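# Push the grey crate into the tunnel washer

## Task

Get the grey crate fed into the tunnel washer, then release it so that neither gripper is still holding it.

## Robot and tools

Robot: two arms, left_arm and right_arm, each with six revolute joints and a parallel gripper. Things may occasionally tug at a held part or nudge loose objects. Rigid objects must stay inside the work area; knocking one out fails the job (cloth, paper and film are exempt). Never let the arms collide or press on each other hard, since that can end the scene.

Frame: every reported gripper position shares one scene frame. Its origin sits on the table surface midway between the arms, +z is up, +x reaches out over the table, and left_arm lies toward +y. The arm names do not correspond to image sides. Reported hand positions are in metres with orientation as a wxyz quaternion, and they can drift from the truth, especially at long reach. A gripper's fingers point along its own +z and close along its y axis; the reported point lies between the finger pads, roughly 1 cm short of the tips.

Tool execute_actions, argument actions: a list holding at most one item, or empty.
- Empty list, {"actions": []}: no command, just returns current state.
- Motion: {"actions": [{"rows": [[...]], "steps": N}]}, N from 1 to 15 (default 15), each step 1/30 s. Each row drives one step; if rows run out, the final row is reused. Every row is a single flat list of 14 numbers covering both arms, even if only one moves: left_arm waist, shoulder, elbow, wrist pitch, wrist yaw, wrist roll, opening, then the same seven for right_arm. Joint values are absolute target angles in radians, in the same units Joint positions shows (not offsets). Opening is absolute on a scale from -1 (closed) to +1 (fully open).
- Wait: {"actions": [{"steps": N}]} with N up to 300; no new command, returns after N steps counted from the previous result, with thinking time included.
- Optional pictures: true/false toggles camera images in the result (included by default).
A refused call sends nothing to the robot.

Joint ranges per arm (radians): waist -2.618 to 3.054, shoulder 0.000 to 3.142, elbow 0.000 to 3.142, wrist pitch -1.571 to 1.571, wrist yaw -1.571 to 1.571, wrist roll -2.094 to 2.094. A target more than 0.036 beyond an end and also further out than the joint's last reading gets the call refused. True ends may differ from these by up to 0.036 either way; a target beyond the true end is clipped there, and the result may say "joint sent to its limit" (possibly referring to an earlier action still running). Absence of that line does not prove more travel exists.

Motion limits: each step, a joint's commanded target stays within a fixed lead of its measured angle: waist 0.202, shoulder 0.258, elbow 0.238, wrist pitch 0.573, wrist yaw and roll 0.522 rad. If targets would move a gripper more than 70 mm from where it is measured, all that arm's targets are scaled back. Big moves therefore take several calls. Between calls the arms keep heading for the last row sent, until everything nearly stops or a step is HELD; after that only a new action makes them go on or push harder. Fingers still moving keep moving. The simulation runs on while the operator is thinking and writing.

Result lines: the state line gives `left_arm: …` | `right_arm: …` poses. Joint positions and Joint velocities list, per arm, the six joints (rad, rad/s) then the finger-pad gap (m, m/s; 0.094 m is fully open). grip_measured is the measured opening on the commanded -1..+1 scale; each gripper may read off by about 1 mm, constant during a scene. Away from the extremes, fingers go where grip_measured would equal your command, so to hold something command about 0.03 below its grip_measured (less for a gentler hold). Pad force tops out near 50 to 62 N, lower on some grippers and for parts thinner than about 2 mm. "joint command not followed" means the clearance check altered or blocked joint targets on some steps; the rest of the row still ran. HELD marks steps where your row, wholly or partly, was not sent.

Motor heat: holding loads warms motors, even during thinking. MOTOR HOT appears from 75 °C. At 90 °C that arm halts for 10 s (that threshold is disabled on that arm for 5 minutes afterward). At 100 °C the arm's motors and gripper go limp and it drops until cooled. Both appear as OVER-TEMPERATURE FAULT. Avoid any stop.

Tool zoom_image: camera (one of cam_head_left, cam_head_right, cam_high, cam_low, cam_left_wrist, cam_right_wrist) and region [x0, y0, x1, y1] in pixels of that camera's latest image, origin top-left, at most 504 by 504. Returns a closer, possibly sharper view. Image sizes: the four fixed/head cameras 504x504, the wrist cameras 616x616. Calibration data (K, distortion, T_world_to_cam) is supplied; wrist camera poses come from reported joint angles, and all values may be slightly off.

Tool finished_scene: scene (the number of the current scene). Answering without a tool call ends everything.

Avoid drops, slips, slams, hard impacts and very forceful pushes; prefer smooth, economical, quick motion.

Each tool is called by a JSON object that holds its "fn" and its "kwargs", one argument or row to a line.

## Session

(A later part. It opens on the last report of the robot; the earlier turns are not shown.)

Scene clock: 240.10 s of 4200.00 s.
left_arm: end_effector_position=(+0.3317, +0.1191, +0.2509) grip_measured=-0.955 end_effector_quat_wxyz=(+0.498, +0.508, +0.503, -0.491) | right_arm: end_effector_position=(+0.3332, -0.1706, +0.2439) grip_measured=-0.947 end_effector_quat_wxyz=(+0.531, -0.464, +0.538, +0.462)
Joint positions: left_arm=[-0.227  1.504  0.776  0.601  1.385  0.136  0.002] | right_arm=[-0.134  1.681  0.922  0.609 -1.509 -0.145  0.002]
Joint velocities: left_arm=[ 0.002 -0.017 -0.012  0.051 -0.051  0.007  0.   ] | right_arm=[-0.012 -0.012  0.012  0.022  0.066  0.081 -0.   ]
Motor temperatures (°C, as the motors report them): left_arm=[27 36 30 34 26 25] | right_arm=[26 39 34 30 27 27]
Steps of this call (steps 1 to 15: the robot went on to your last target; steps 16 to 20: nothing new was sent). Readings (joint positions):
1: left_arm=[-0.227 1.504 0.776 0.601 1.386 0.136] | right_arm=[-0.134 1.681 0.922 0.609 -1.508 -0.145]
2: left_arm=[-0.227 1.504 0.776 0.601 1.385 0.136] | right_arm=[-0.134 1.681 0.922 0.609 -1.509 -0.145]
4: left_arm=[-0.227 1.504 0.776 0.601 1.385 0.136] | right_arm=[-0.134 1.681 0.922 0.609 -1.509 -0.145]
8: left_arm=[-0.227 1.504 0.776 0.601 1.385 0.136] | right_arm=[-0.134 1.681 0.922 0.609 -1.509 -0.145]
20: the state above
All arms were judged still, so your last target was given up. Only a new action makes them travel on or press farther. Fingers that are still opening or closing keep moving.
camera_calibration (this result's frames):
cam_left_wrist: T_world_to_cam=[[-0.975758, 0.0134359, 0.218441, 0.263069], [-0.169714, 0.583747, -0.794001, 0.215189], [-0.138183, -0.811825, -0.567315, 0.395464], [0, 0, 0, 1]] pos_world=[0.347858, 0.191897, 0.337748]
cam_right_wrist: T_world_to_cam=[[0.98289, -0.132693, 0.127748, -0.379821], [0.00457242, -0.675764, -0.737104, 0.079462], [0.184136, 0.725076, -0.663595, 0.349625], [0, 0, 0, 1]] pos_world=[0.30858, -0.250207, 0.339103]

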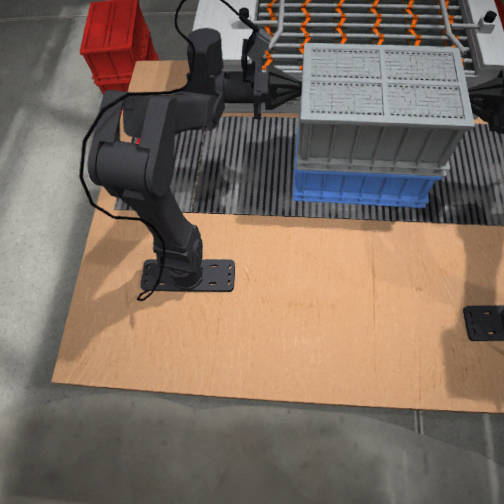

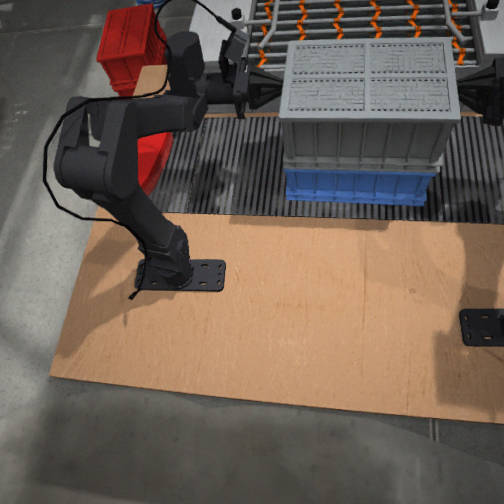

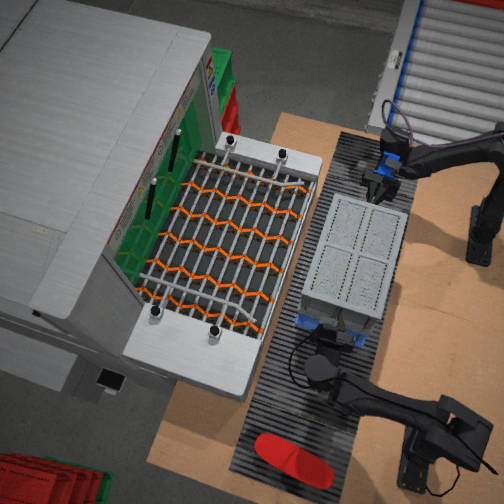

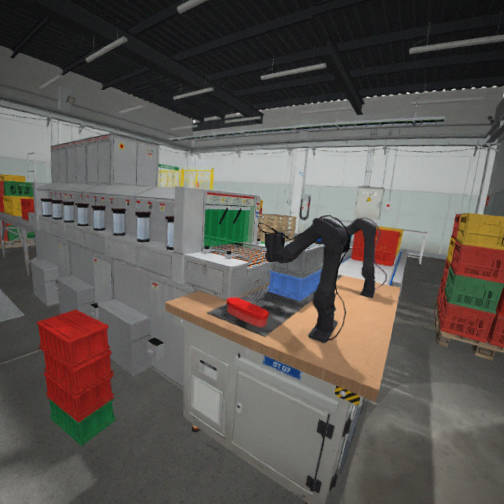

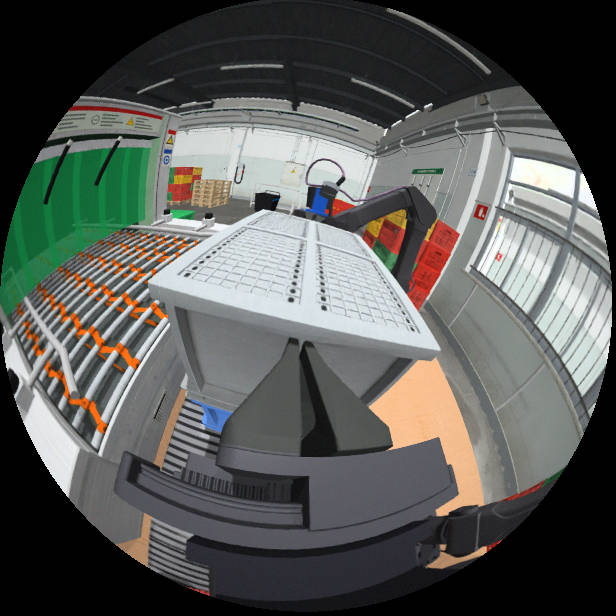

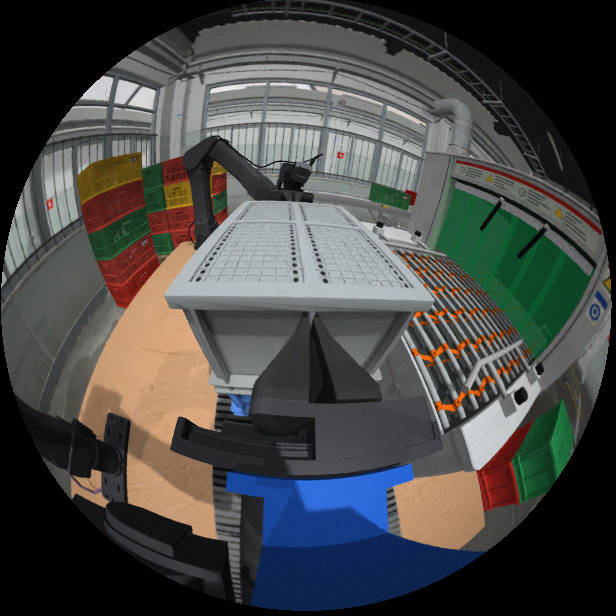

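{"fn": "execute_actions", "kwargs": {
  "actions": [
    {"rows":[[-0.238,1.491,0.803,0.597,1.378,0.13,-1,-0.118,1.681,0.941,0.595,-1.502,-0.134,-1],[-0.236,1.491,0.81,0.588,1.386,0.13,-1,-0.116,1.677,0.954,0.593,-1.499,-0.133,-1],[-0.234,1.491,0.818,0.577,1.393,0.13,-1,-0.114,1.673,0.962,0.588,-1.498,-0.132,-1],[-0.232,1.491,0.826,0.566,1.397,0.13,-1,-0.113,1.67,0.972,0.58,-1.497,-0.131,-1],[-0.231,1.491,0.836,0.555,1.399,0.13,-1,-0.112,1.669,0.981,0.57,-1.496,-0.13,-1],[-0.23,1.491,0.844,0.542,1.4,0.13,-1,-0.112,1.669,0.99,0.56,-1.496,-0.128,-1],[-0.229,1.491,0.854,0.528,1.401,0.13,-1,-0.111,1.669,0.999,0.548,-1.495,-0.127,-1],[-0.228,1.491,0.866,0.514,1.402,0.13,-1,-0.11,1.669,1.011,0.535,-1.494,-0.125,-1],[-0.226,1.491,0.878,0.497,1.404,0.13,-1,-0.109,1.669,1.023,0.522,-1.493,-0.123,-1],[-0.225,1.491,0.892,0.481,1.406,0.13,-1,-0.108,1.669,1.037,0.508,-1.492,-0.121,-1],[-0.223,1.492,0.907,0.462,1.407,0.13,-1,-0.107,1.669,1.052,0.492,-1.491,-0.118,-1],[-0.222,1.492,0.923,0.444,1.409,0.13,-1,-0.106,1.669,1.067,0.476,-1.489,-0.116,-1],[-0.22,1.492,0.94,0.424,1.411,0.13,-1,-0.104,1.669,1.084,0.46,-1.488,-0.113,-1],[-0.218,1.492,0.958,0.403,1.413,0.13,-1,-0.103,1.669,1.102,0.442,-1.487,-0.111,-1],[-0.216,1.492,0.977,0.382,1.415,0.13,-1,-0.101,1.669,1.121,0.424,-1.485,-0.108,-1]],"steps":15}
  ],
  "pictures": false
}}

{"fn": "execute_actions", "kwargs": {
  "actions": [
    {"rows":[[-0.214,1.492,0.997,0.362,1.417,0.13,-1,-0.1,1.669,1.14,0.407,-1.484,-0.105,-1],[-0.212,1.492,1.018,0.344,1.419,0.13,-1,-0.098,1.669,1.161,0.392,-1.482,-0.102,-1],[-0.209,1.492,1.039,0.329,1.422,0.13,-1,-0.097,1.669,1.182,0.38,-1.481,-0.099,-1],[-0.207,1.494,1.061,0.317,1.425,0.13,-1,-0.095,1.672,1.204,0.37,-1.478,-0.095,-1],[-0.204,1.499,1.084,0.308,1.429,0.13,-1,-0.093,1.677,1.227,0.363,-1.476,-0.091,-1],[-0.2,1.507,1.107,0.303,1.434,0.13,-1,-0.09,1.685,1.252,0.359,-1.473,-0.087,-1],[-0.196,1.518,1.13,0.301,1.439,0.13,-1,-0.087,1.697,1.277,0.358,-1.47,-0.083,-1],[-0.191,1.533,1.154,0.299,1.444,0.13,-1,-0.084,1.713,1.304,0.358,-1.466,-0.078,-1],[-0.185,1.551,1.178,0.298,1.45,0.13,-1,-0.08,1.732,1.332,0.357,-1.463,-0.073,-1],[-0.179,1.573,1.201,0.296,1.456,0.13,-1,-0.076,1.756,1.36,0.356,-1.459,-0.068,-1],[-0.173,1.596,1.226,0.293,1.461,0.13,-1,-0.072,1.78,1.39,0.355,-1.456,-0.063,-1],[-0.167,1.618,1.25,0.29,1.465,0.13,-1,-0.068,1.804,1.419,0.353,-1.454,-0.058,-1],[-0.161,1.642,1.275,0.288,1.469,0.13,-1,-0.064,1.829,1.45,0.351,-1.452,-0.053,-1],[-0.157,1.665,1.301,0.285,1.473,0.13,-1,-0.062,1.854,1.482,0.349,-1.449,-0.048,-1],[-0.153,1.689,1.328,0.282,1.476,0.13,-1,-0.059,1.879,1.515,0.347,-1.447,-0.044,-1]],"steps":15}
  ],
  "pictures": false
}}

{"fn": "execute_actions", "kwargs": {
  "actions": [
    {"rows":[[-0.149,1.712,1.354,0.279,1.48,0.13,-1,-0.056,1.904,1.547,0.345,-1.445,-0.039,-1],[-0.144,1.736,1.38,0.273,1.483,0.13,-1,-0.054,1.929,1.579,0.34,-1.443,-0.034,-1],[-0.14,1.759,1.407,0.267,1.485,0.13,-1,-0.051,1.955,1.612,0.335,-1.443,-0.028,-1],[-0.136,1.782,1.433,0.262,1.487,0.13,-1,-0.049,1.98,1.645,0.331,-1.442,-0.022,-1],[-0.134,1.806,1.463,0.256,1.489,0.13,-1,-0.047,2.007,1.683,0.326,-1.441,-0.017,-1],[-0.132,1.829,1.492,0.251,1.491,0.13,-1,-0.046,2.033,1.719,0.322,-1.441,-0.012,-1],[-0.129,1.852,1.521,0.245,1.492,0.13,-1,-0.045,2.059,1.756,0.317,-1.44,-0.006,-1],[-0.127,1.875,1.55,0.238,1.494,0.13,-1,-0.044,2.085,1.792,0.31,-1.439,-0.001,-1],[-0.125,1.897,1.578,0.23,1.495,0.13,-1,-0.043,2.11,1.827,0.302,-1.439,0.005,-1],[-0.123,1.919,1.605,0.222,1.496,0.13,-1,-0.042,2.134,1.861,0.295,-1.439,0.01,-1],[-0.122,1.941,1.635,0.215,1.497,0.13,-1,-0.041,2.161,1.901,0.287,-1.439,0.016,-1],[-0.12,1.963,1.665,0.208,1.498,0.13,-1,-0.041,2.187,1.942,0.28,-1.439,0.021,-1],[-0.119,1.984,1.694,0.201,1.498,0.13,-1,-0.041,2.213,1.981,0.273,-1.439,0.026,-1],[-0.118,2.004,1.722,0.195,1.499,0.13,-1,-0.04,2.238,2.019,0.266,-1.439,0.031,-1],[-0.117,2.024,1.749,0.187,1.5,0.13,-1,-0.04,2.261,2.055,0.255,-1.439,0.035,-1]],"steps":15}
  ],
  "pictures": false
}}

{"fn": "execute_actions", "kwargs": {
  "actions": [
    {"rows":[[-0.116,2.043,1.774,0.18,1.5,0.13,-1,-0.04,2.284,2.089,0.245,-1.439,0.039,-1],[-0.115,2.061,1.799,0.173,1.5,0.13,-1,-0.039,2.306,2.123,0.235,-1.439,0.043,-1],[-0.115,2.078,1.825,0.166,1.501,0.13,-1,-0.039,2.33,2.162,0.226,-1.439,0.046,-1],[-0.114,2.096,1.85,0.16,1.501,0.13,-1,-0.039,2.353,2.2,0.215,-1.439,0.049,-1],[-0.114,2.111,1.872,0.154,1.501,0.13,-1,-0.039,2.374,2.234,0.204,-1.439,0.052,-1],[-0.113,2.126,1.894,0.148,1.502,0.13,-1,-0.039,2.393,2.266,0.195,-1.439,0.055,-1],[-0.113,2.14,1.914,0.143,1.502,0.13,-1,-0.039,2.413,2.301,0.187,-1.439,0.058,-1],[-0.112,2.152,1.934,0.14,1.502,0.13,-1,-0.039,2.433,2.335,0.18,-1.439,0.06,-1],[-0.112,2.163,1.95,0.136,1.502,0.13,-1,-0.039,2.45,2.364,0.174,-1.439,0.062,-1],[-0.112,2.173,1.965,0.134,1.503,0.13,-1,-0.039,2.464,2.389,0.17,-1.439,0.063,-1],[-0.112,2.181,1.977,0.133,1.503,0.13,-1,-0.039,2.476,2.41,0.168,-1.439,0.064,-1],[-0.111,2.187,1.987,0.132,1.503,0.13,-1,-0.039,2.486,2.428,0.167,-1.439,0.065,-1],[-0.111,2.192,1.993,0.132,1.503,0.13,-1,-0.039,2.493,2.439,0.167,-1.439,0.065,-1],[-0.111,2.195,1.998,0.132,1.503,0.13,-1,-0.039,2.497,2.447,0.167,-1.439,0.065,-1],[-0.111,2.196,1.999,0.132,1.503,0.13,-1,-0.039,2.499,2.45,0.167,-1.439,0.065,-1]],"steps":15}
  ],
  "pictures": false
}}

{"fn": "execute_actions", "kwargs": {
  "actions": [
    {"steps":12}
  ]
}}

Scene clock: 300.60 s of 4200.00 s.
left_arm: end_effector_position=(+0.3457, +0.1197, +0.2800) grip_measured=-0.955 end_effector_quat_wxyz=(+0.493, +0.504, +0.508, -0.494) | right_arm: end_effector_position=(+0.3476, -0.1696, +0.2745) grip_measured=-0.947 end_effector_quat_wxyz=(+0.527, -0.462, +0.540, +0.466)
Joint positions: left_arm=[-0.217  1.504  0.91   0.451  1.394  0.136  0.002] | right_arm=[-0.127  1.681  1.055  0.482 -1.505 -0.127  0.002]
Joint velocities: left_arm=[ 0.085  0.007  0.515 -0.535 -0.037 -0.037 -0.001] | right_arm=[ 0.046 -0.017  0.51  -0.462 -0.037  0.051 -0.   ]
Motor temperatures (°C, as the motors report them): left_arm=[27 36 32 34 26 25] | right_arm=[26 37 34 31 27 27]
Steps of this call (steps 1 to 1800: nothing new was sent; steps 1801 to 1815: all 15 steps of this action). Readings (joint positions):
1801: left_arm=[-0.227 1.504 0.776 0.601 1.385 0.136] | right_arm=[-0.133 1.681 0.922 0.609 -1.509 -0.145]
1802: left_arm=[-0.227 1.504 0.776 0.601 1.385 0.136] | right_arm=[-0.133 1.681 0.922 0.609 -1.509 -0.145]
1804: left_arm=[-0.227 1.504 0.782 0.594 1.386 0.136] | right_arm=[-0.133 1.681 0.928 0.604 -1.509 -0.145]
1808: left_arm=[-0.226 1.504 0.811 0.556 1.386 0.136] | right_arm=[-0.132 1.681 0.958 0.571 -1.509 -0.141]
1815: the state above

Scene clock: 301.10 s of 4200.00 s.
left_arm: end_effector_position=(+0.3975, +0.1322, +0.3400) grip_measured=-0.955 end_effector_quat_wxyz=(+0.515, +0.517, +0.487, -0.481) | right_arm: end_effector_position=(+0.4001, -0.1572, +0.3353) grip_measured=-0.947 end_effector_quat_wxyz=(+0.542, -0.483, +0.517, +0.453)
Joint positions: left_arm=[-0.158  1.638  1.258  0.308  1.453  0.136  0.002] | right_arm=[-0.088  1.828  1.44   0.37  -1.482 -0.074  0.002]
Joint velocities: left_arm=[ 0.164  0.745  0.696 -0.198  0.168 -0.037  0.001] | right_arm=[ 0.085  0.803  0.862 -0.11   0.11   0.154  0.001]
Motor temperatures (°C, as the motors report them): left_arm=[27 36 32 34 26 25] | right_arm=[26 37 34 31 27 27]
Steps of this call (steps 1 to 15: all 15 steps of this action). Readings (joint positions):
1: left_arm=[-0.215 1.504 0.928 0.433 1.395 0.136] | right_arm=[-0.126 1.681 1.074 0.466 -1.504 -0.125]
2: left_arm=[-0.213 1.504 0.948 0.415 1.397 0.136] | right_arm=[-0.124 1.681 1.093 0.450 -1.503 -0.123]
4: left_arm=[-0.208 1.504 0.989 0.380 1.401 0.136] | right_arm=[-0.121 1.681 1.134 0.421 -1.500 -0.117]
8: left_arm=[-0.196 1.511 1.079 0.332 1.415 0.136] | right_arm=[-0.113 1.692 1.229 0.384 -1.497 -0.104]
15: the state above

Scene clock: 301.60 s of 4200.00 s.
left_arm: end_effector_position=(+0.4945, +0.1409, +0.3245) grip_measured=-0.955 end_effector_quat_wxyz=(+0.506, +0.502, +0.503, -0.489) | right_arm: end_effector_position=(+0.4985, -0.1485, +0.3198) grip_measured=-0.947 end_effector_quat_wxyz=(+0.532, -0.469, +0.529, +0.467)
Joint positions: left_arm=[-0.115  2.001  1.667  0.213  1.481  0.136  0.002] | right_arm=[-0.064  2.233  1.962  0.282 -1.457  0.005  0.002]
Joint velocities: left_arm=[ 0.042  0.569  0.799 -0.154  0.037  0.007 -0.   ] | right_arm=[-0.012  0.691  1.096 -0.168  0.007  0.125  0.001]
Motor temperatures (°C, as the motors report them): left_arm=[27 36 32 34 26 25] | right_arm=[26 37 34 31 27 27]
Steps of this call (steps 1 to 15: all 15 steps of this action). Readings (joint positions):
1: left_arm=[-0.152 1.665 1.282 0.304 1.456 0.136] | right_arm=[-0.084 1.856 1.470 0.366 -1.479 -0.069]
2: left_arm=[-0.148 1.693 1.306 0.298 1.460 0.136] | right_arm=[-0.081 1.885 1.501 0.361 -1.476 -0.064]
4: left_arm=[-0.139 1.747 1.356 0.286 1.465 0.136] | right_arm=[-0.076 1.943 1.562 0.351 -1.471 -0.053]
8: left_arm=[-0.126 1.850 1.464 0.259 1.473 0.136] | right_arm=[-0.069 2.057 1.698 0.326 -1.463 -0.032]
15: the state above

Scene clock: 302.10 s of 4200.00 s.
left_arm: end_effector_position=(+0.5420, +0.1410, +0.3188) grip_measured=-0.955 end_effector_quat_wxyz=(+0.508, +0.504, +0.501, -0.487) | right_arm: end_effector_position=(+0.5468, -0.1484, +0.3140) grip_measured=-0.947 end_effector_quat_wxyz=(+0.536, -0.470, +0.525, +0.466)
Joint positions: left_arm=[-0.108  2.205  1.953  0.139  1.488  0.136  0.002] | right_arm=[-0.063  2.508  2.4    0.173 -1.455  0.051  0.002]
Joint velocities: left_arm=[ 0.012  0.1    0.11  -0.051  0.095  0.051 -0.001] | right_arm=[ 0.007  0.159  0.212 -0.066 -0.051 -0.022  0.   ]
Motor temperatures (°C, as the motors report them): left_arm=[27 37 32 34 26 25] | right_arm=[26 38 34 31 27 27]
Steps of this call (steps 1 to 15: all 15 steps of this action). Readings (joint positions):
1: left_arm=[-0.114 2.021 1.695 0.207 1.482 0.136] | right_arm=[-0.063 2.257 1.999 0.275 -1.457 0.009]
2: left_arm=[-0.113 2.039 1.722 0.201 1.483 0.136] | right_arm=[-0.063 2.279 2.035 0.267 -1.456 0.014]
4: left_arm=[-0.112 2.075 1.773 0.188 1.485 0.136] | right_arm=[-0.063 2.325 2.108 0.250 -1.456 0.022]
8: left_arm=[-0.110 2.140 1.864 0.164 1.487 0.136] | right_arm=[-0.063 2.411 2.247 0.213 -1.455 0.036]
15: the state above

Scene clock: 302.50 s of 4200.00 s.
left_arm: end_effector_position=(+0.5427, +0.1409, +0.3192) grip_measured=-0.955 end_effector_quat_wxyz=(+0.507, +0.503, +0.501, -0.488) | right_arm: end_effector_position=(+0.5473, -0.1484, +0.3152) grip_measured=-0.947 end_effector_quat_wxyz=(+0.535, -0.469, +0.526, +0.466)
Joint positions: left_arm=[-0.108  2.209  1.961  0.133  1.489  0.136  0.002] | right_arm=[-0.063  2.514  2.415  0.165 -1.455  0.054  0.002]
Joint velocities: left_arm=[ 0.007 -0.007 -0.027 -0.022 -0.081  0.037 -0.   ] | right_arm=[-0.007  0.007 -0.027 -0.051 -0.007  0.037  0.   ]
Motor temperatures (°C, as the motors report them): left_arm=[27 37 32 34 26 25] | right_arm=[26 38 34 31 27 27]
Steps of this call (steps 1 to 12: the robot went on to your last target). Readings (joint positions):
1: left_arm=[-0.108 2.207 1.956 0.138 1.488 0.136] | right_arm=[-0.063 2.511 2.405 0.171 -1.455 0.051]
2: left_arm=[-0.108 2.208 1.957 0.136 1.488 0.136] | right_arm=[-0.063 2.513 2.408 0.169 -1.455 0.052]
4: left_arm=[-0.108 2.209 1.958 0.134 1.488 0.136] | right_arm=[-0.063 2.514 2.411 0.166 -1.455 0.053]
8: left_arm=[-0.108 2.209 1.961 0.133 1.488 0.136] | right_arm=[-0.063 2.514 2.415 0.165 -1.455 0.053]
12: the state above
camera_calibration (this result's frames):
cam_left_wrist: T_world_to_cam=[[-0.978046, 0.000746732, 0.20839, 0.459922], [-0.170808, 0.569985, -0.803705, 0.298123], [-0.119379, -0.821655, -0.557344, 0.469079], [0, 0, 0, 1]] pos_world=[0.556745, 0.215152, 0.405198]
cam_right_wrist: T_world_to_cam=[[0.982579, -0.118217, 0.143399, -0.599032], [0.0289875, -0.664671, -0.746574, 0.137312], [0.183571, 0.737724, -0.649665, 0.339255], [0, 0, 0, 1]] pos_world=[0.522339, -0.229826, 0.408816]

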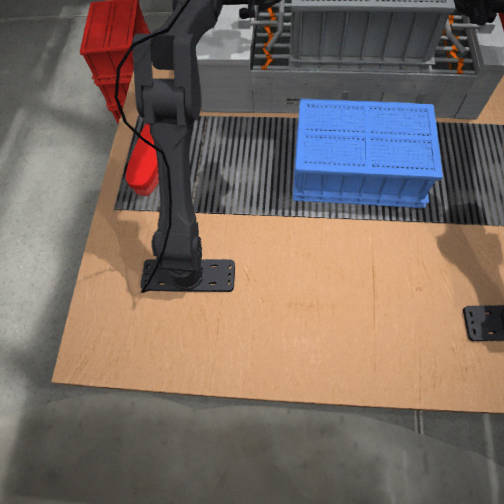

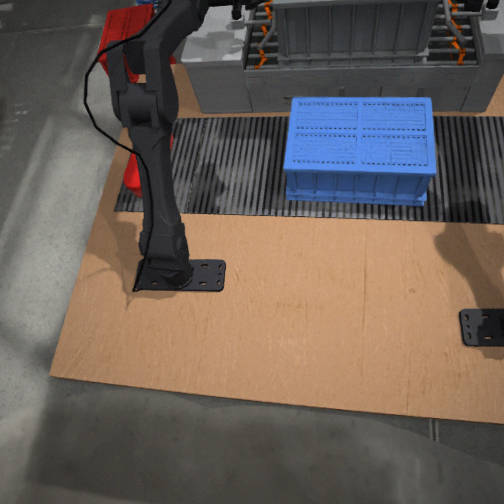

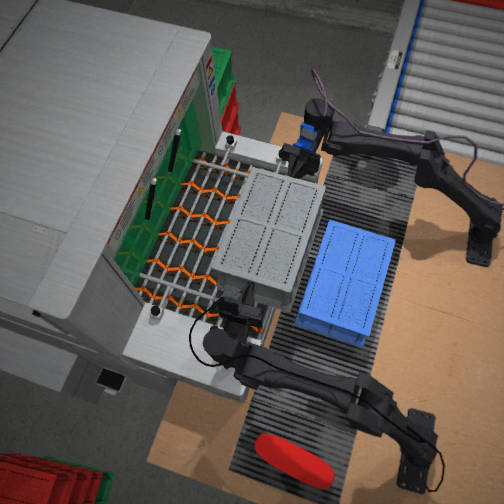

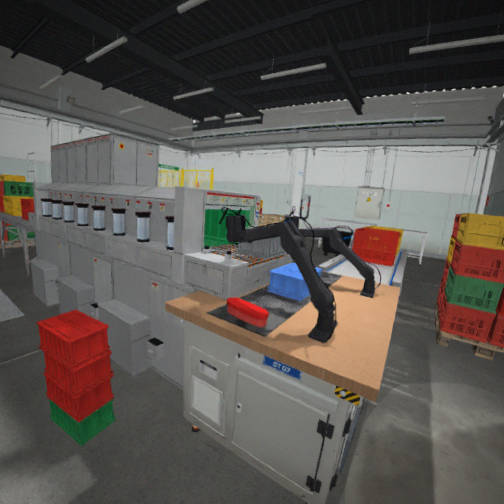

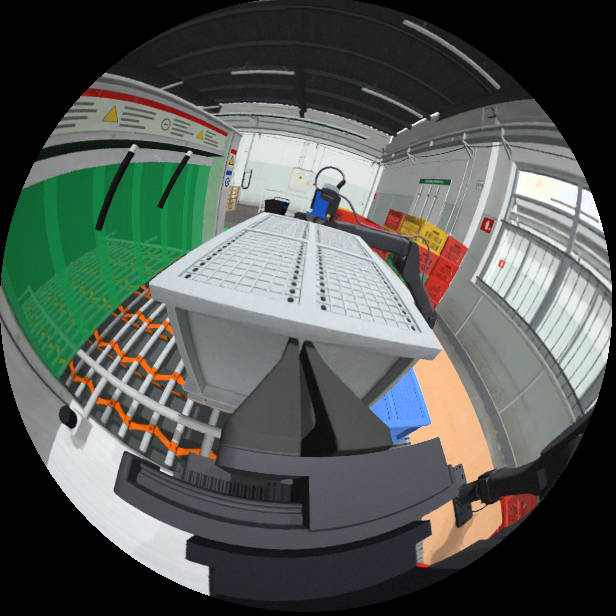

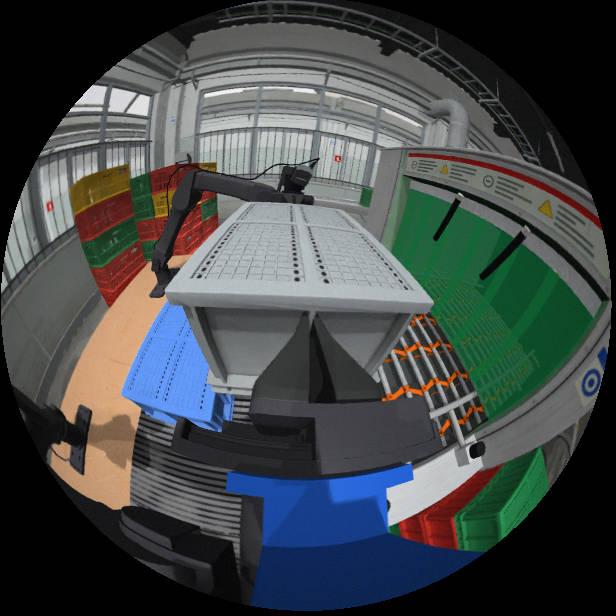

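{"fn": "execute_actions", "kwargs": {
  "actions": []
}}

Scene clock: 309.03 s of 4200.00 s.
left_arm: end_effector_position=(+0.5467, +0.1474, +0.3099) grip_measured=-0.955 end_effector_quat_wxyz=(+0.500, +0.494, +0.511, -0.495) | right_arm: end_effector_position=(+0.5504, -0.1418, +0.3041) grip_measured=-0.947 end_effector_quat_wxyz=(+0.525, -0.461, +0.534, +0.475)
Joint positions: left_arm=[-0.095  2.225  1.961  0.115  1.498  0.136  0.002] | right_arm=[-0.051  2.531  2.415  0.149 -1.445  0.056  0.002]
Joint velocities: left_arm=[-0.012  0.007  0.007 -0.022 -0.066 -0.007 -0.001] | right_arm=[-0.012 -0.037 -0.012 -0.11  -0.095  0.022 -0.   ]
Motor temperatures (°C, as the motors report them): left_arm=[27 40 32 34 26 25] | right_arm=[26 44 35 31 27 27]
Steps of this call (steps 1 to 30: the robot went on to your last target; steps 31 to 196: nothing new was sent). Readings (joint positions):
1: left_arm=[-0.108 2.209 1.961 0.133 1.489 0.136] | right_arm=[-0.063 2.514 2.415 0.165 -1.455 0.054]
2: left_arm=[-0.108 2.209 1.961 0.133 1.489 0.136] | right_arm=[-0.063 2.514 2.415 0.164 -1.455 0.054]
4: left_arm=[-0.108 2.209 1.961 0.133 1.489 0.136] | right_arm=[-0.063 2.514 2.415 0.164 -1.455 0.054]
8: left_arm=[-0.108 2.209 1.961 0.132 1.489 0.136] | right_arm=[-0.063 2.514 2.415 0.164 -1.455 0.054]
196: the state above
All arms were judged still, so your last target was given up. Only a new action makes them travel on or press farther. Fingers that are still opening or closing keep moving.
camera_calibration (this result's frames):
cam_left_wrist: T_world_to_cam=[[-0.970308, -0.00320811, 0.241853, 0.451722], [-0.20052, 0.569829, -0.796923, 0.301835], [-0.135258, -0.821757, -0.553553, 0.477291], [0, 0, 0, 1]] pos_world=[0.563391, 0.221672, 0.395495]
cam_right_wrist: T_world_to_cam=[[0.987314, -0.116048, 0.108371, -0.591272], [0.00402567, -0.664004, -0.747718, 0.147464], [0.15873, 0.738668, -0.655114, 0.342043], [0, 0, 0, 1]] pos_world=[0.528885, -0.223355, 0.398416]

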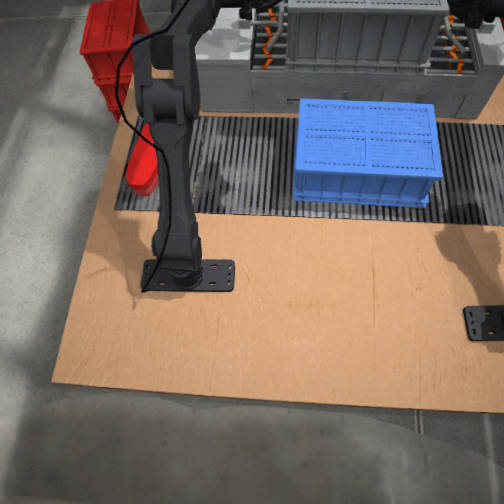

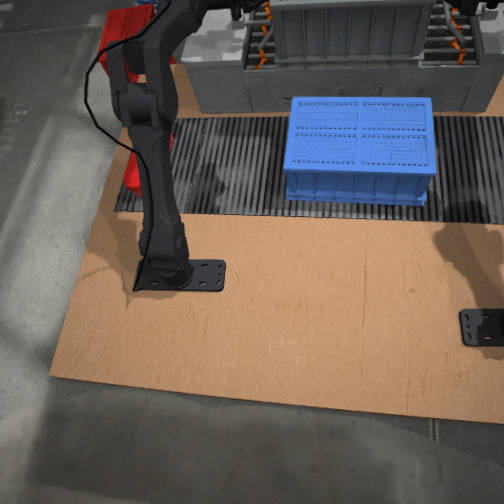

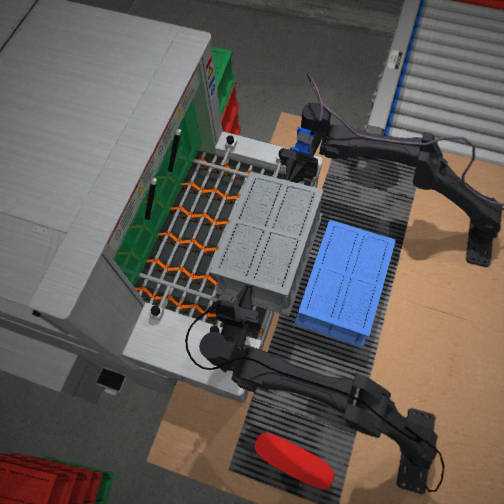

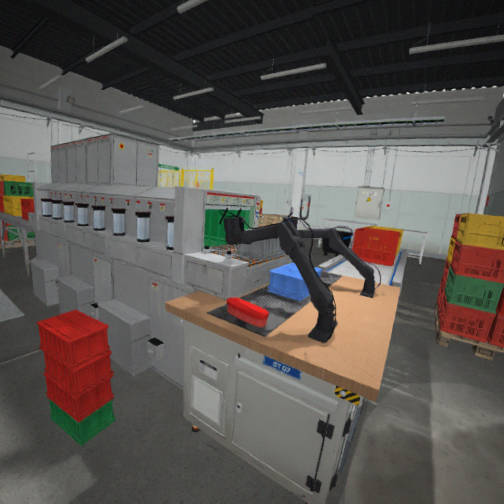

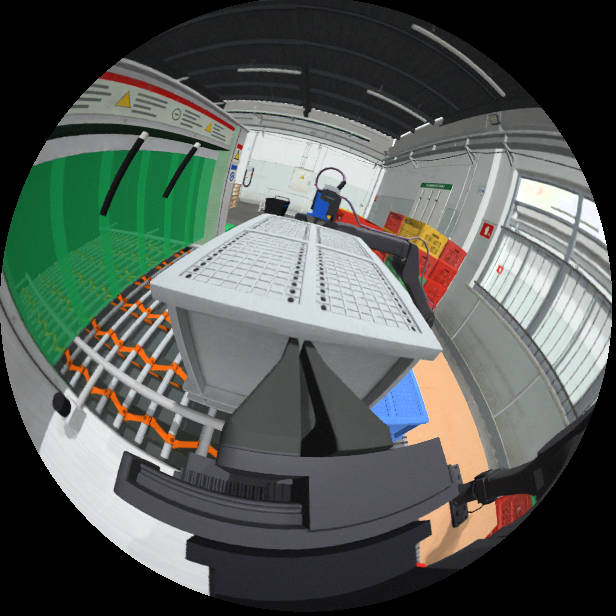

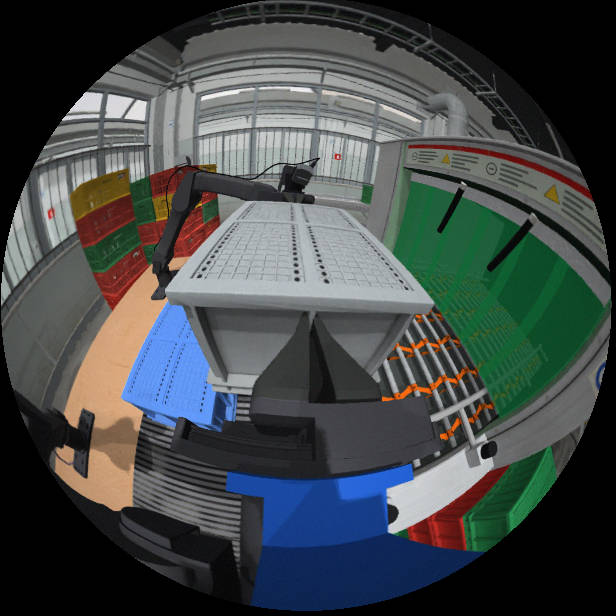

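{"fn": "execute_actions", "kwargs": {
  "actions": [
    {"rows": [
[-0.111,2.201,1.999,0.137,1.503,0.13,-1,-0.039,2.506,2.45,0.172,-1.439,0.065,-1],
[-0.111,2.204,1.999,0.144,1.503,0.13,-1,-0.039,2.509,2.45,0.178,-1.439,0.065,-1],
[-0.111,2.209,1.999,0.154,1.503,0.13,-1,-0.039,2.513,2.45,0.187,-1.439,0.065,-1],
[-0.111,2.215,1.999,0.166,1.503,0.13,-1,-0.039,2.518,2.45,0.198,-1.439,0.065,-1],
[-0.111,2.222,1.999,0.180,1.503,0.13,-1,-0.039,2.524,2.45,0.211,-1.439,0.065,-1],
[-0.111,2.230,1.999,0.194,1.503,0.13,-1,-0.039,2.531,2.45,0.224,-1.439,0.065,-1],
[-0.111,2.238,1.999,0.209,1.503,0.13,-1,-0.039,2.538,2.45,0.238,-1.439,0.065,-1],
[-0.111,2.246,1.999,0.223,1.503,0.13,-1,-0.039,2.546,2.45,0.250,-1.439,0.065,-1],
[-0.111,2.254,1.999,0.235,1.503,0.13,-1,-0.039,2.553,2.45,0.262,-1.439,0.065,-1],
[-0.111,2.262,1.999,0.245,1.503,0.13,-1,-0.039,2.560,2.45,0.271,-1.439,0.065,-1],
[-0.111,2.269,1.999,0.251,1.503,0.13,-1,-0.039,2.566,2.45,0.277,-1.439,0.065,-1],
[-0.111,2.275,1.999,0.254,1.503,0.13,-1,-0.039,2.571,2.45,0.279,-1.439,0.065,-1],
[-0.111,2.280,1.999,0.254,1.503,0.13,-1,-0.039,2.575,2.45,0.279,-1.439,0.065,-1],
[-0.111,2.283,1.999,0.254,1.503,0.13,-1,-0.039,2.578,2.45,0.279,-1.439,0.065,-1],
[-0.111,2.284,1.999,0.254,1.503,0.13,-1,-0.039,2.579,2.45,0.279,-1.439,0.065,-1]
], "steps": 15}
  ],
  "pictures": false
}}

{"fn": "execute_actions", "kwargs": {
  "actions": [
    {"steps": 8}
  ],
  "pictures": false
}}

Scene clock: 323.07 s of 4200.00 s.
left_arm: end_effector_position=(+0.5584, +0.1474, +0.2879) grip_measured=-0.955 end_effector_quat_wxyz=(+0.510, +0.504, +0.500, -0.486) | right_arm: end_effector_position=(+0.5590, -0.1414, +0.2834) grip_measured=-0.947 end_effector_quat_wxyz=(+0.536, -0.471, +0.523, +0.466)
Joint positions: left_arm=[-0.094  2.285  1.961  0.215  1.501  0.136  0.002] | right_arm=[-0.05   2.584  2.415  0.244 -1.445  0.057  0.002]
Joint velocities: left_arm=[ 0.002  0.237 -0.007 -0.022  0.007  0.007  0.001] | right_arm=[0.002 0.212 0.017 0.081 0.066 0.066 0.001]
Motor temperatures (°C, as the motors report them): left_arm=[27 45 33 35 26 25] | right_arm=[26 52 37 32 27 27]
Steps of this call (steps 1 to 406: nothing new was sent; steps 407 to 421: all 15 steps of this action). Readings (joint positions):
407: left_arm=[-0.094 2.225 1.961 0.113 1.499 0.136] | right_arm=[-0.050 2.531 2.415 0.147 -1.445 0.056]
408: left_arm=[-0.094 2.225 1.961 0.113 1.499 0.136] | right_arm=[-0.050 2.531 2.415 0.149 -1.445 0.056]
410: left_arm=[-0.094 2.225 1.961 0.119 1.499 0.136] | right_arm=[-0.050 2.531 2.415 0.155 -1.445 0.056]
414: left_arm=[-0.094 2.231 1.961 0.156 1.500 0.136] | right_arm=[-0.050 2.536 2.415 0.190 -1.445 0.057]
421: the state above

Scene clock: 323.33 s of 4200.00 s.
left_arm: end_effector_position=(+0.5616, +0.1473, +0.2828) grip_measured=-0.955 end_effector_quat_wxyz=(+0.511, +0.504, +0.500, -0.485) | right_arm: end_effector_position=(+0.5618, -0.1417, +0.2777) grip_measured=-0.947 end_effector_quat_wxyz=(+0.538, -0.470, +0.523, +0.464)
Joint positions: left_arm=[-0.094  2.3    1.965  0.23   1.499  0.136  0.002] | right_arm=[-0.05   2.598  2.418  0.258 -1.442  0.057  0.002]
Joint velocities: left_arm=[-0.002 -0.012 -0.002 -0.081  0.022 -0.022  0.001] | right_arm=[ 0.002  0.007  0.012  0.007 -0.081  0.081 -0.   ]
Motor temperatures (°C, as the motors report them): left_arm=[27 45 33 35 26 25] | right_arm=[26 52 37 32 27 27]
Steps of this call (steps 1 to 8: the robot went on to your last target). Readings (joint positions):
1: left_arm=[-0.094 2.293 1.961 0.216 1.501 0.136] | right_arm=[-0.050 2.590 2.415 0.245 -1.445 0.057]
2: left_arm=[-0.094 2.299 1.961 0.219 1.502 0.136] | right_arm=[-0.050 2.597 2.415 0.247 -1.445 0.057]
4: left_arm=[-0.094 2.300 1.964 0.228 1.498 0.136] | right_arm=[-0.050 2.598 2.418 0.256 -1.441 0.057]
8: the state above

{"fn": "execute_actions", "kwargs": {
  "actions": [
    {"rows": [
[-0.105,2.286,1.996,0.254,1.503,0.13,-0.9,-0.043,2.582,2.447,0.279,-1.439,0.065,-0.9],
[-0.100,2.288,1.993,0.254,1.503,0.13,-0.78,-0.047,2.585,2.444,0.279,-1.439,0.065,-0.78],
[-0.095,2.290,1.990,0.254,1.503,0.13,-0.65,-0.051,2.587,2.441,0.279,-1.439,0.065,-0.65],
[-0.089,2.292,1.988,0.254,1.503,0.13,-0.55,-0.057,2.589,2.439,0.279,-1.439,0.065,-0.55],
[-0.081,2.292,1.988,0.254,1.503,0.13,-0.5,-0.065,2.589,2.439,0.279,-1.439,0.065,-0.5],
[-0.072,2.292,1.988,0.254,1.503,0.13,-0.5,-0.074,2.589,2.439,0.279,-1.439,0.065,-0.5],
[-0.062,2.292,1.988,0.254,1.503,0.13,-0.5,-0.084,2.589,2.439,0.279,-1.439,0.065,-0.5],
[-0.051,2.292,1.988,0.254,1.503,0.13,-0.5,-0.095,2.589,2.439,0.279,-1.439,0.065,-0.5],
[-0.040,2.292,1.988,0.254,1.503,0.13,-0.5,-0.106,2.589,2.439,0.279,-1.439,0.065,-0.5],
[-0.030,2.292,1.988,0.254,1.503,0.13,-0.5,-0.116,2.589,2.439,0.279,-1.439,0.065,-0.5],
[-0.021,2.292,1.988,0.254,1.503,0.13,-0.5,-0.125,2.589,2.439,0.279,-1.439,0.065,-0.5],
[-0.013,2.292,1.988,0.254,1.503,0.13,-0.5,-0.133,2.589,2.439,0.279,-1.439,0.065,-0.5],
[-0.007,2.292,1.988,0.254,1.503,0.13,-0.5,-0.139,2.589,2.439,0.279,-1.439,0.065,-0.5],
[-0.003,2.292,1.988,0.254,1.503,0.13,-0.5,-0.143,2.589,2.439,0.279,-1.439,0.065,-0.5],
[-0.002,2.292,1.988,0.254,1.503,0.13,-0.5,-0.144,2.589,2.439,0.279,-1.439,0.065,-0.5]
], "steps": 15}
  ],
  "pictures": false
}}

{"fn": "execute_actions", "kwargs": {
  "actions": [
    {"steps": 6}
  ]
}}

Scene clock: 338.60 s of 4200.00 s.
left_arm: end_effector_position=(+0.5765, +0.1892, +0.2840) grip_measured=-0.503 end_effector_quat_wxyz=(+0.534, +0.487, +0.516, -0.460) | right_arm: end_effector_position=(+0.5740, -0.1873, +0.2794) grip_measured=-0.501 end_effector_quat_wxyz=(+0.560, -0.454, +0.537, +0.439)
Joint positions: left_arm=[-0.014  2.3    1.965  0.245  1.497  0.136  0.023] | right_arm=[-0.127  2.598  2.418  0.275 -1.439  0.057  0.023]
Joint velocities: left_arm=[ 0.31  -0.017 -0.007  0.051 -0.095  0.022 -0.   ] | right_arm=[-0.325  0.002 -0.007 -0.022 -0.007 -0.037  0.   ]
Motor temperatures (°C, as the motors report them): left_arm=[27 47 33 35 26 25] | right_arm=[26 55 37 33 26 27]
Steps of this call (steps 1 to 30: the robot went on to your last target; steps 31 to 443: nothing new was sent; steps 444 to 458: all 15 steps of this action). Readings (joint positions):
444: left_arm=[-0.094 2.300 1.965 0.230 1.499 0.136] | right_arm=[-0.051 2.598 2.418 0.258 -1.442 0.057]
445: left_arm=[-0.094 2.300 1.965 0.231 1.498 0.136] | right_arm=[-0.051 2.598 2.418 0.258 -1.441 0.057]
447: left_arm=[-0.093 2.300 1.965 0.233 1.496 0.136] | right_arm=[-0.053 2.598 2.418 0.265 -1.440 0.057]
451: left_arm=[-0.086 2.300 1.965 0.234 1.496 0.136] | right_arm=[-0.061 2.598 2.418 0.271 -1.439 0.057]
458: the state above

Scene clock: 338.80 s of 4200.00 s.
left_arm: end_effector_position=(+0.5795, +0.1999, +0.2842) grip_measured=-0.503 end_effector_quat_wxyz=(+0.539, +0.482, +0.520, -0.454) | right_arm: end_effector_position=(+0.5778, -0.2059, +0.2794) grip_measured=-0.501 end_effector_quat_wxyz=(+0.567, -0.445, +0.543, +0.430)
Joint positions: left_arm=[0.006 2.3   1.965 0.247 1.497 0.136 0.023] | right_arm=[-0.158  2.598  2.418  0.276 -1.439  0.057  0.023]
Joint velocities: left_arm=[-0.032 -0.012 -0.017 -0.022  0.022 -0.022 -0.   ] | right_arm=[ 0.017  0.002  0.017  0.007  0.037 -0.037 -0.001]
Motor temperatures (°C, as the motors report them): left_arm=[27 47 33 35 26 25] | right_arm=[26 55 37 33 26 27]
Steps of this call (steps 1 to 6: the robot went on to your last target). Readings (joint positions):
1: left_arm=[-0.005 2.300 1.965 0.246 1.497 0.136] | right_arm=[-0.137 2.598 2.418 0.276 -1.439 0.057]
2: left_arm=[0.001 2.300 1.965 0.246 1.497 0.136] | right_arm=[-0.145 2.598 2.418 0.276 -1.439 0.057]
4: left_arm=[0.007 2.300 1.965 0.246 1.497 0.136] | right_arm=[-0.156 2.598 2.418 0.276 -1.439 0.057]
6: the state above
camera_calibration (this result's frames):
cam_left_wrist: T_world_to_cam=[[-0.977814, -0.102531, 0.182668, 0.531055], [-0.208758, 0.549103, -0.809263, 0.270432], [-0.0173287, -0.829442, -0.558325, 0.4451], [0, 0, 0, 1]] pos_world=[0.583441, 0.275139, 0.370354]
cam_right_wrist: T_world_to_cam=[[0.959356, -0.225684, 0.169419, -0.646654], [-0.0245437, -0.664806, -0.746613, 0.102366], [0.281129, 0.712109, -0.643324, 0.289382], [0, 0, 0, 1]] pos_world=[0.54153, -0.283958, 0.372149]

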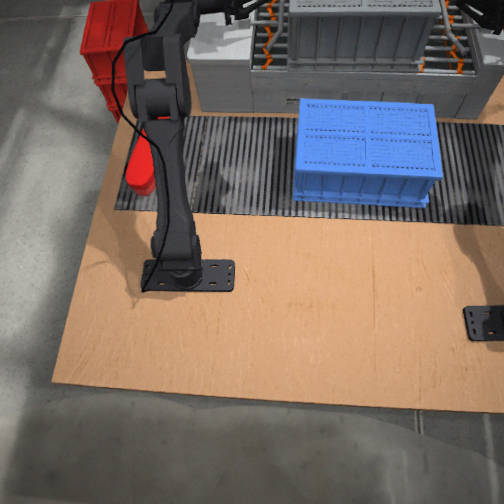

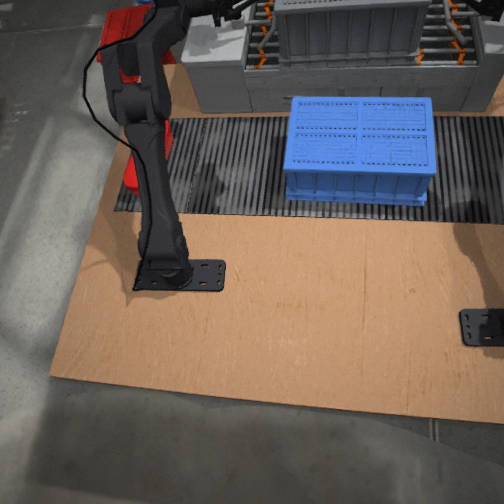

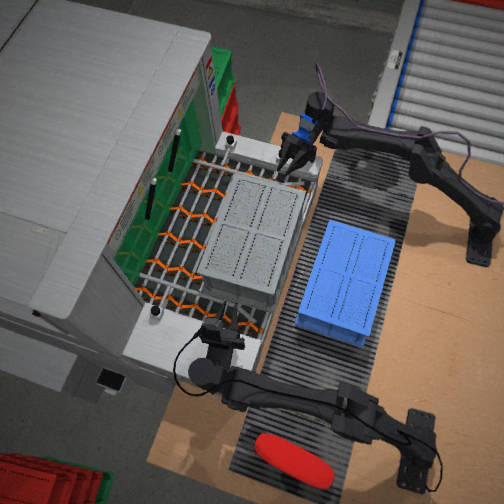

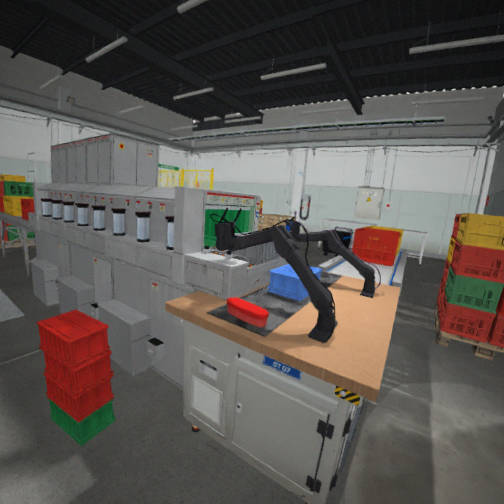

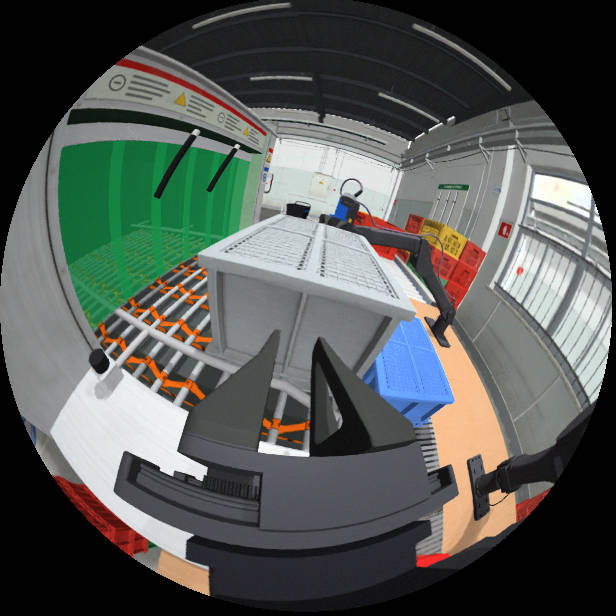

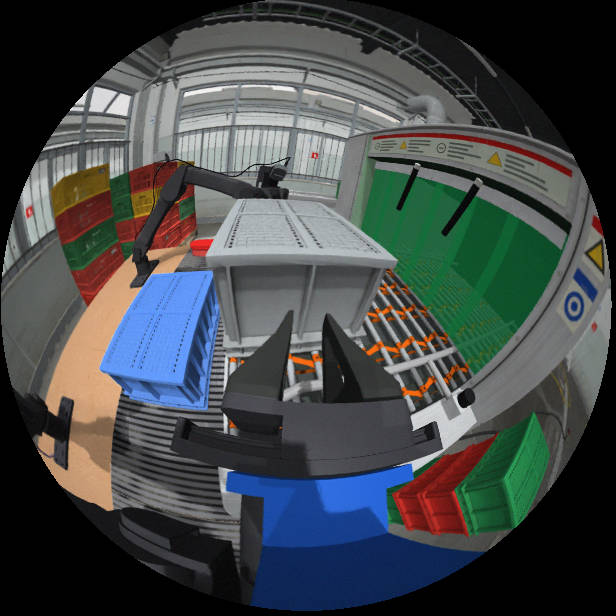

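{"fn": "execute_actions", "kwargs": {
  "actions": [
    {"steps": 90}
  ]
}}

Scene clock: 341.80 s of 4200.00 s.
left_arm: end_effector_position=(+0.5794, +0.1995, +0.2842) grip_measured=-0.503 end_effector_quat_wxyz=(+0.539, +0.483, +0.520, -0.454) | right_arm: end_effector_position=(+0.5771, -0.2020, +0.2794) grip_measured=-0.501 end_effector_quat_wxyz=(+0.566, -0.447, +0.542, +0.431)
Joint positions: left_arm=[0.005 2.3   1.965 0.247 1.497 0.136 0.023] | right_arm=[-0.151  2.598  2.418  0.276 -1.439  0.057  0.023]
Joint velocities: left_arm=[-0.002 -0.012 -0.012  0.022 -0.007  0.007 -0.   ] | right_arm=[-0.012 -0.007 -0.007 -0.037  0.037 -0.007  0.   ]
Motor temperatures (°C, as the motors report them): left_arm=[27 48 33 35 26 25] | right_arm=[26 55 37 33 26 27]
Steps of this call (steps 1 to 30: the robot went on to your last target; steps 31 to 90: nothing new was sent). Readings (joint positions):
1: left_arm=[0.005 2.300 1.965 0.247 1.497 0.136] | right_arm=[-0.156 2.598 2.418 0.276 -1.439 0.057]
2: left_arm=[0.005 2.300 1.965 0.247 1.497 0.136] | right_arm=[-0.155 2.598 2.418 0.276 -1.439 0.057]
4: left_arm=[0.005 2.300 1.965 0.247 1.497 0.136] | right_arm=[-0.153 2.598 2.418 0.276 -1.439 0.057]
8: left_arm=[0.005 2.300 1.965 0.247 1.497 0.136] | right_arm=[-0.151 2.598 2.418 0.276 -1.439 0.057]
90: the state above
All arms were judged still, so your last target was given up. Only a new action makes them travel on or press farther. Fingers that are still opening or closing keep moving.
camera_calibration (this result's frames):
cam_left_wrist: T_world_to_cam=[[-0.977961, -0.101789, 0.182294, 0.530942], [-0.208031, 0.549277, -0.809332, 0.270224], [-0.0177488, -0.829418, -0.558347, 0.44502], [0, 0, 0, 1]] pos_world=[0.583354, 0.274724, 0.370389]
cam_right_wrist: T_world_to_cam=[[0.960735, -0.219452, 0.169792, -0.644684], [-0.0199484, -0.664979, -0.746596, 0.102295], [0.27675, 0.713894, -0.643246, 0.289686], [0, 0, 0, 1]] pos_world=[0.541241, -0.280258, 0.372174]

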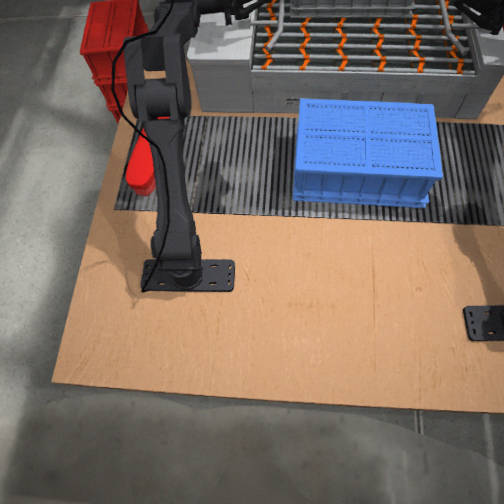

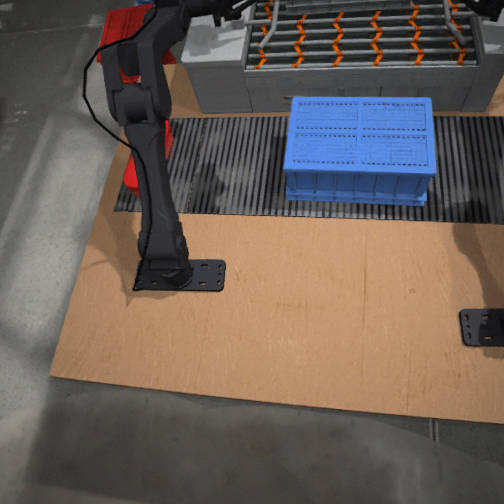

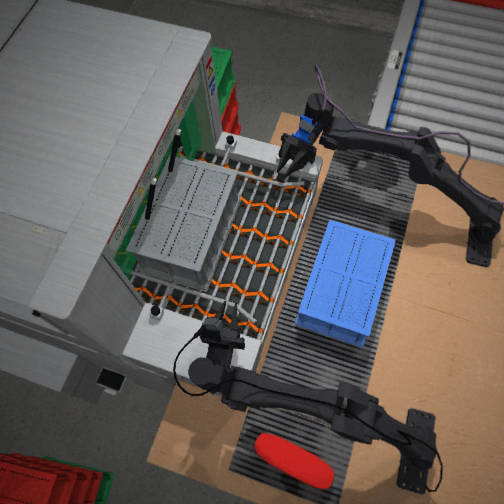

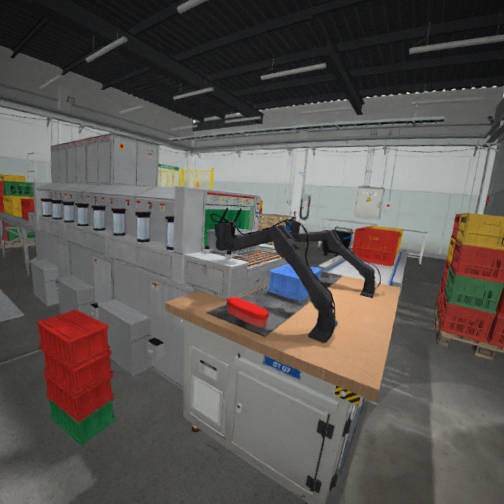

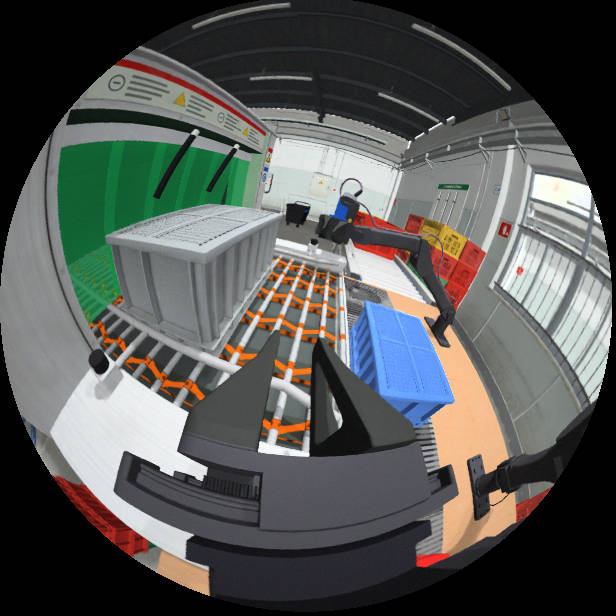

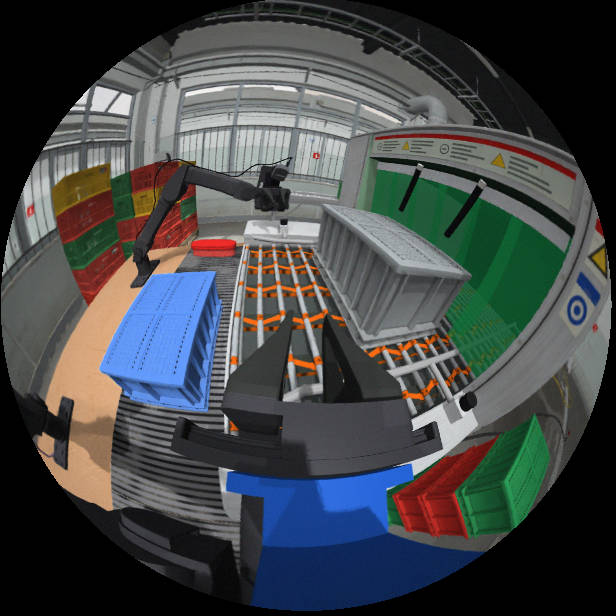

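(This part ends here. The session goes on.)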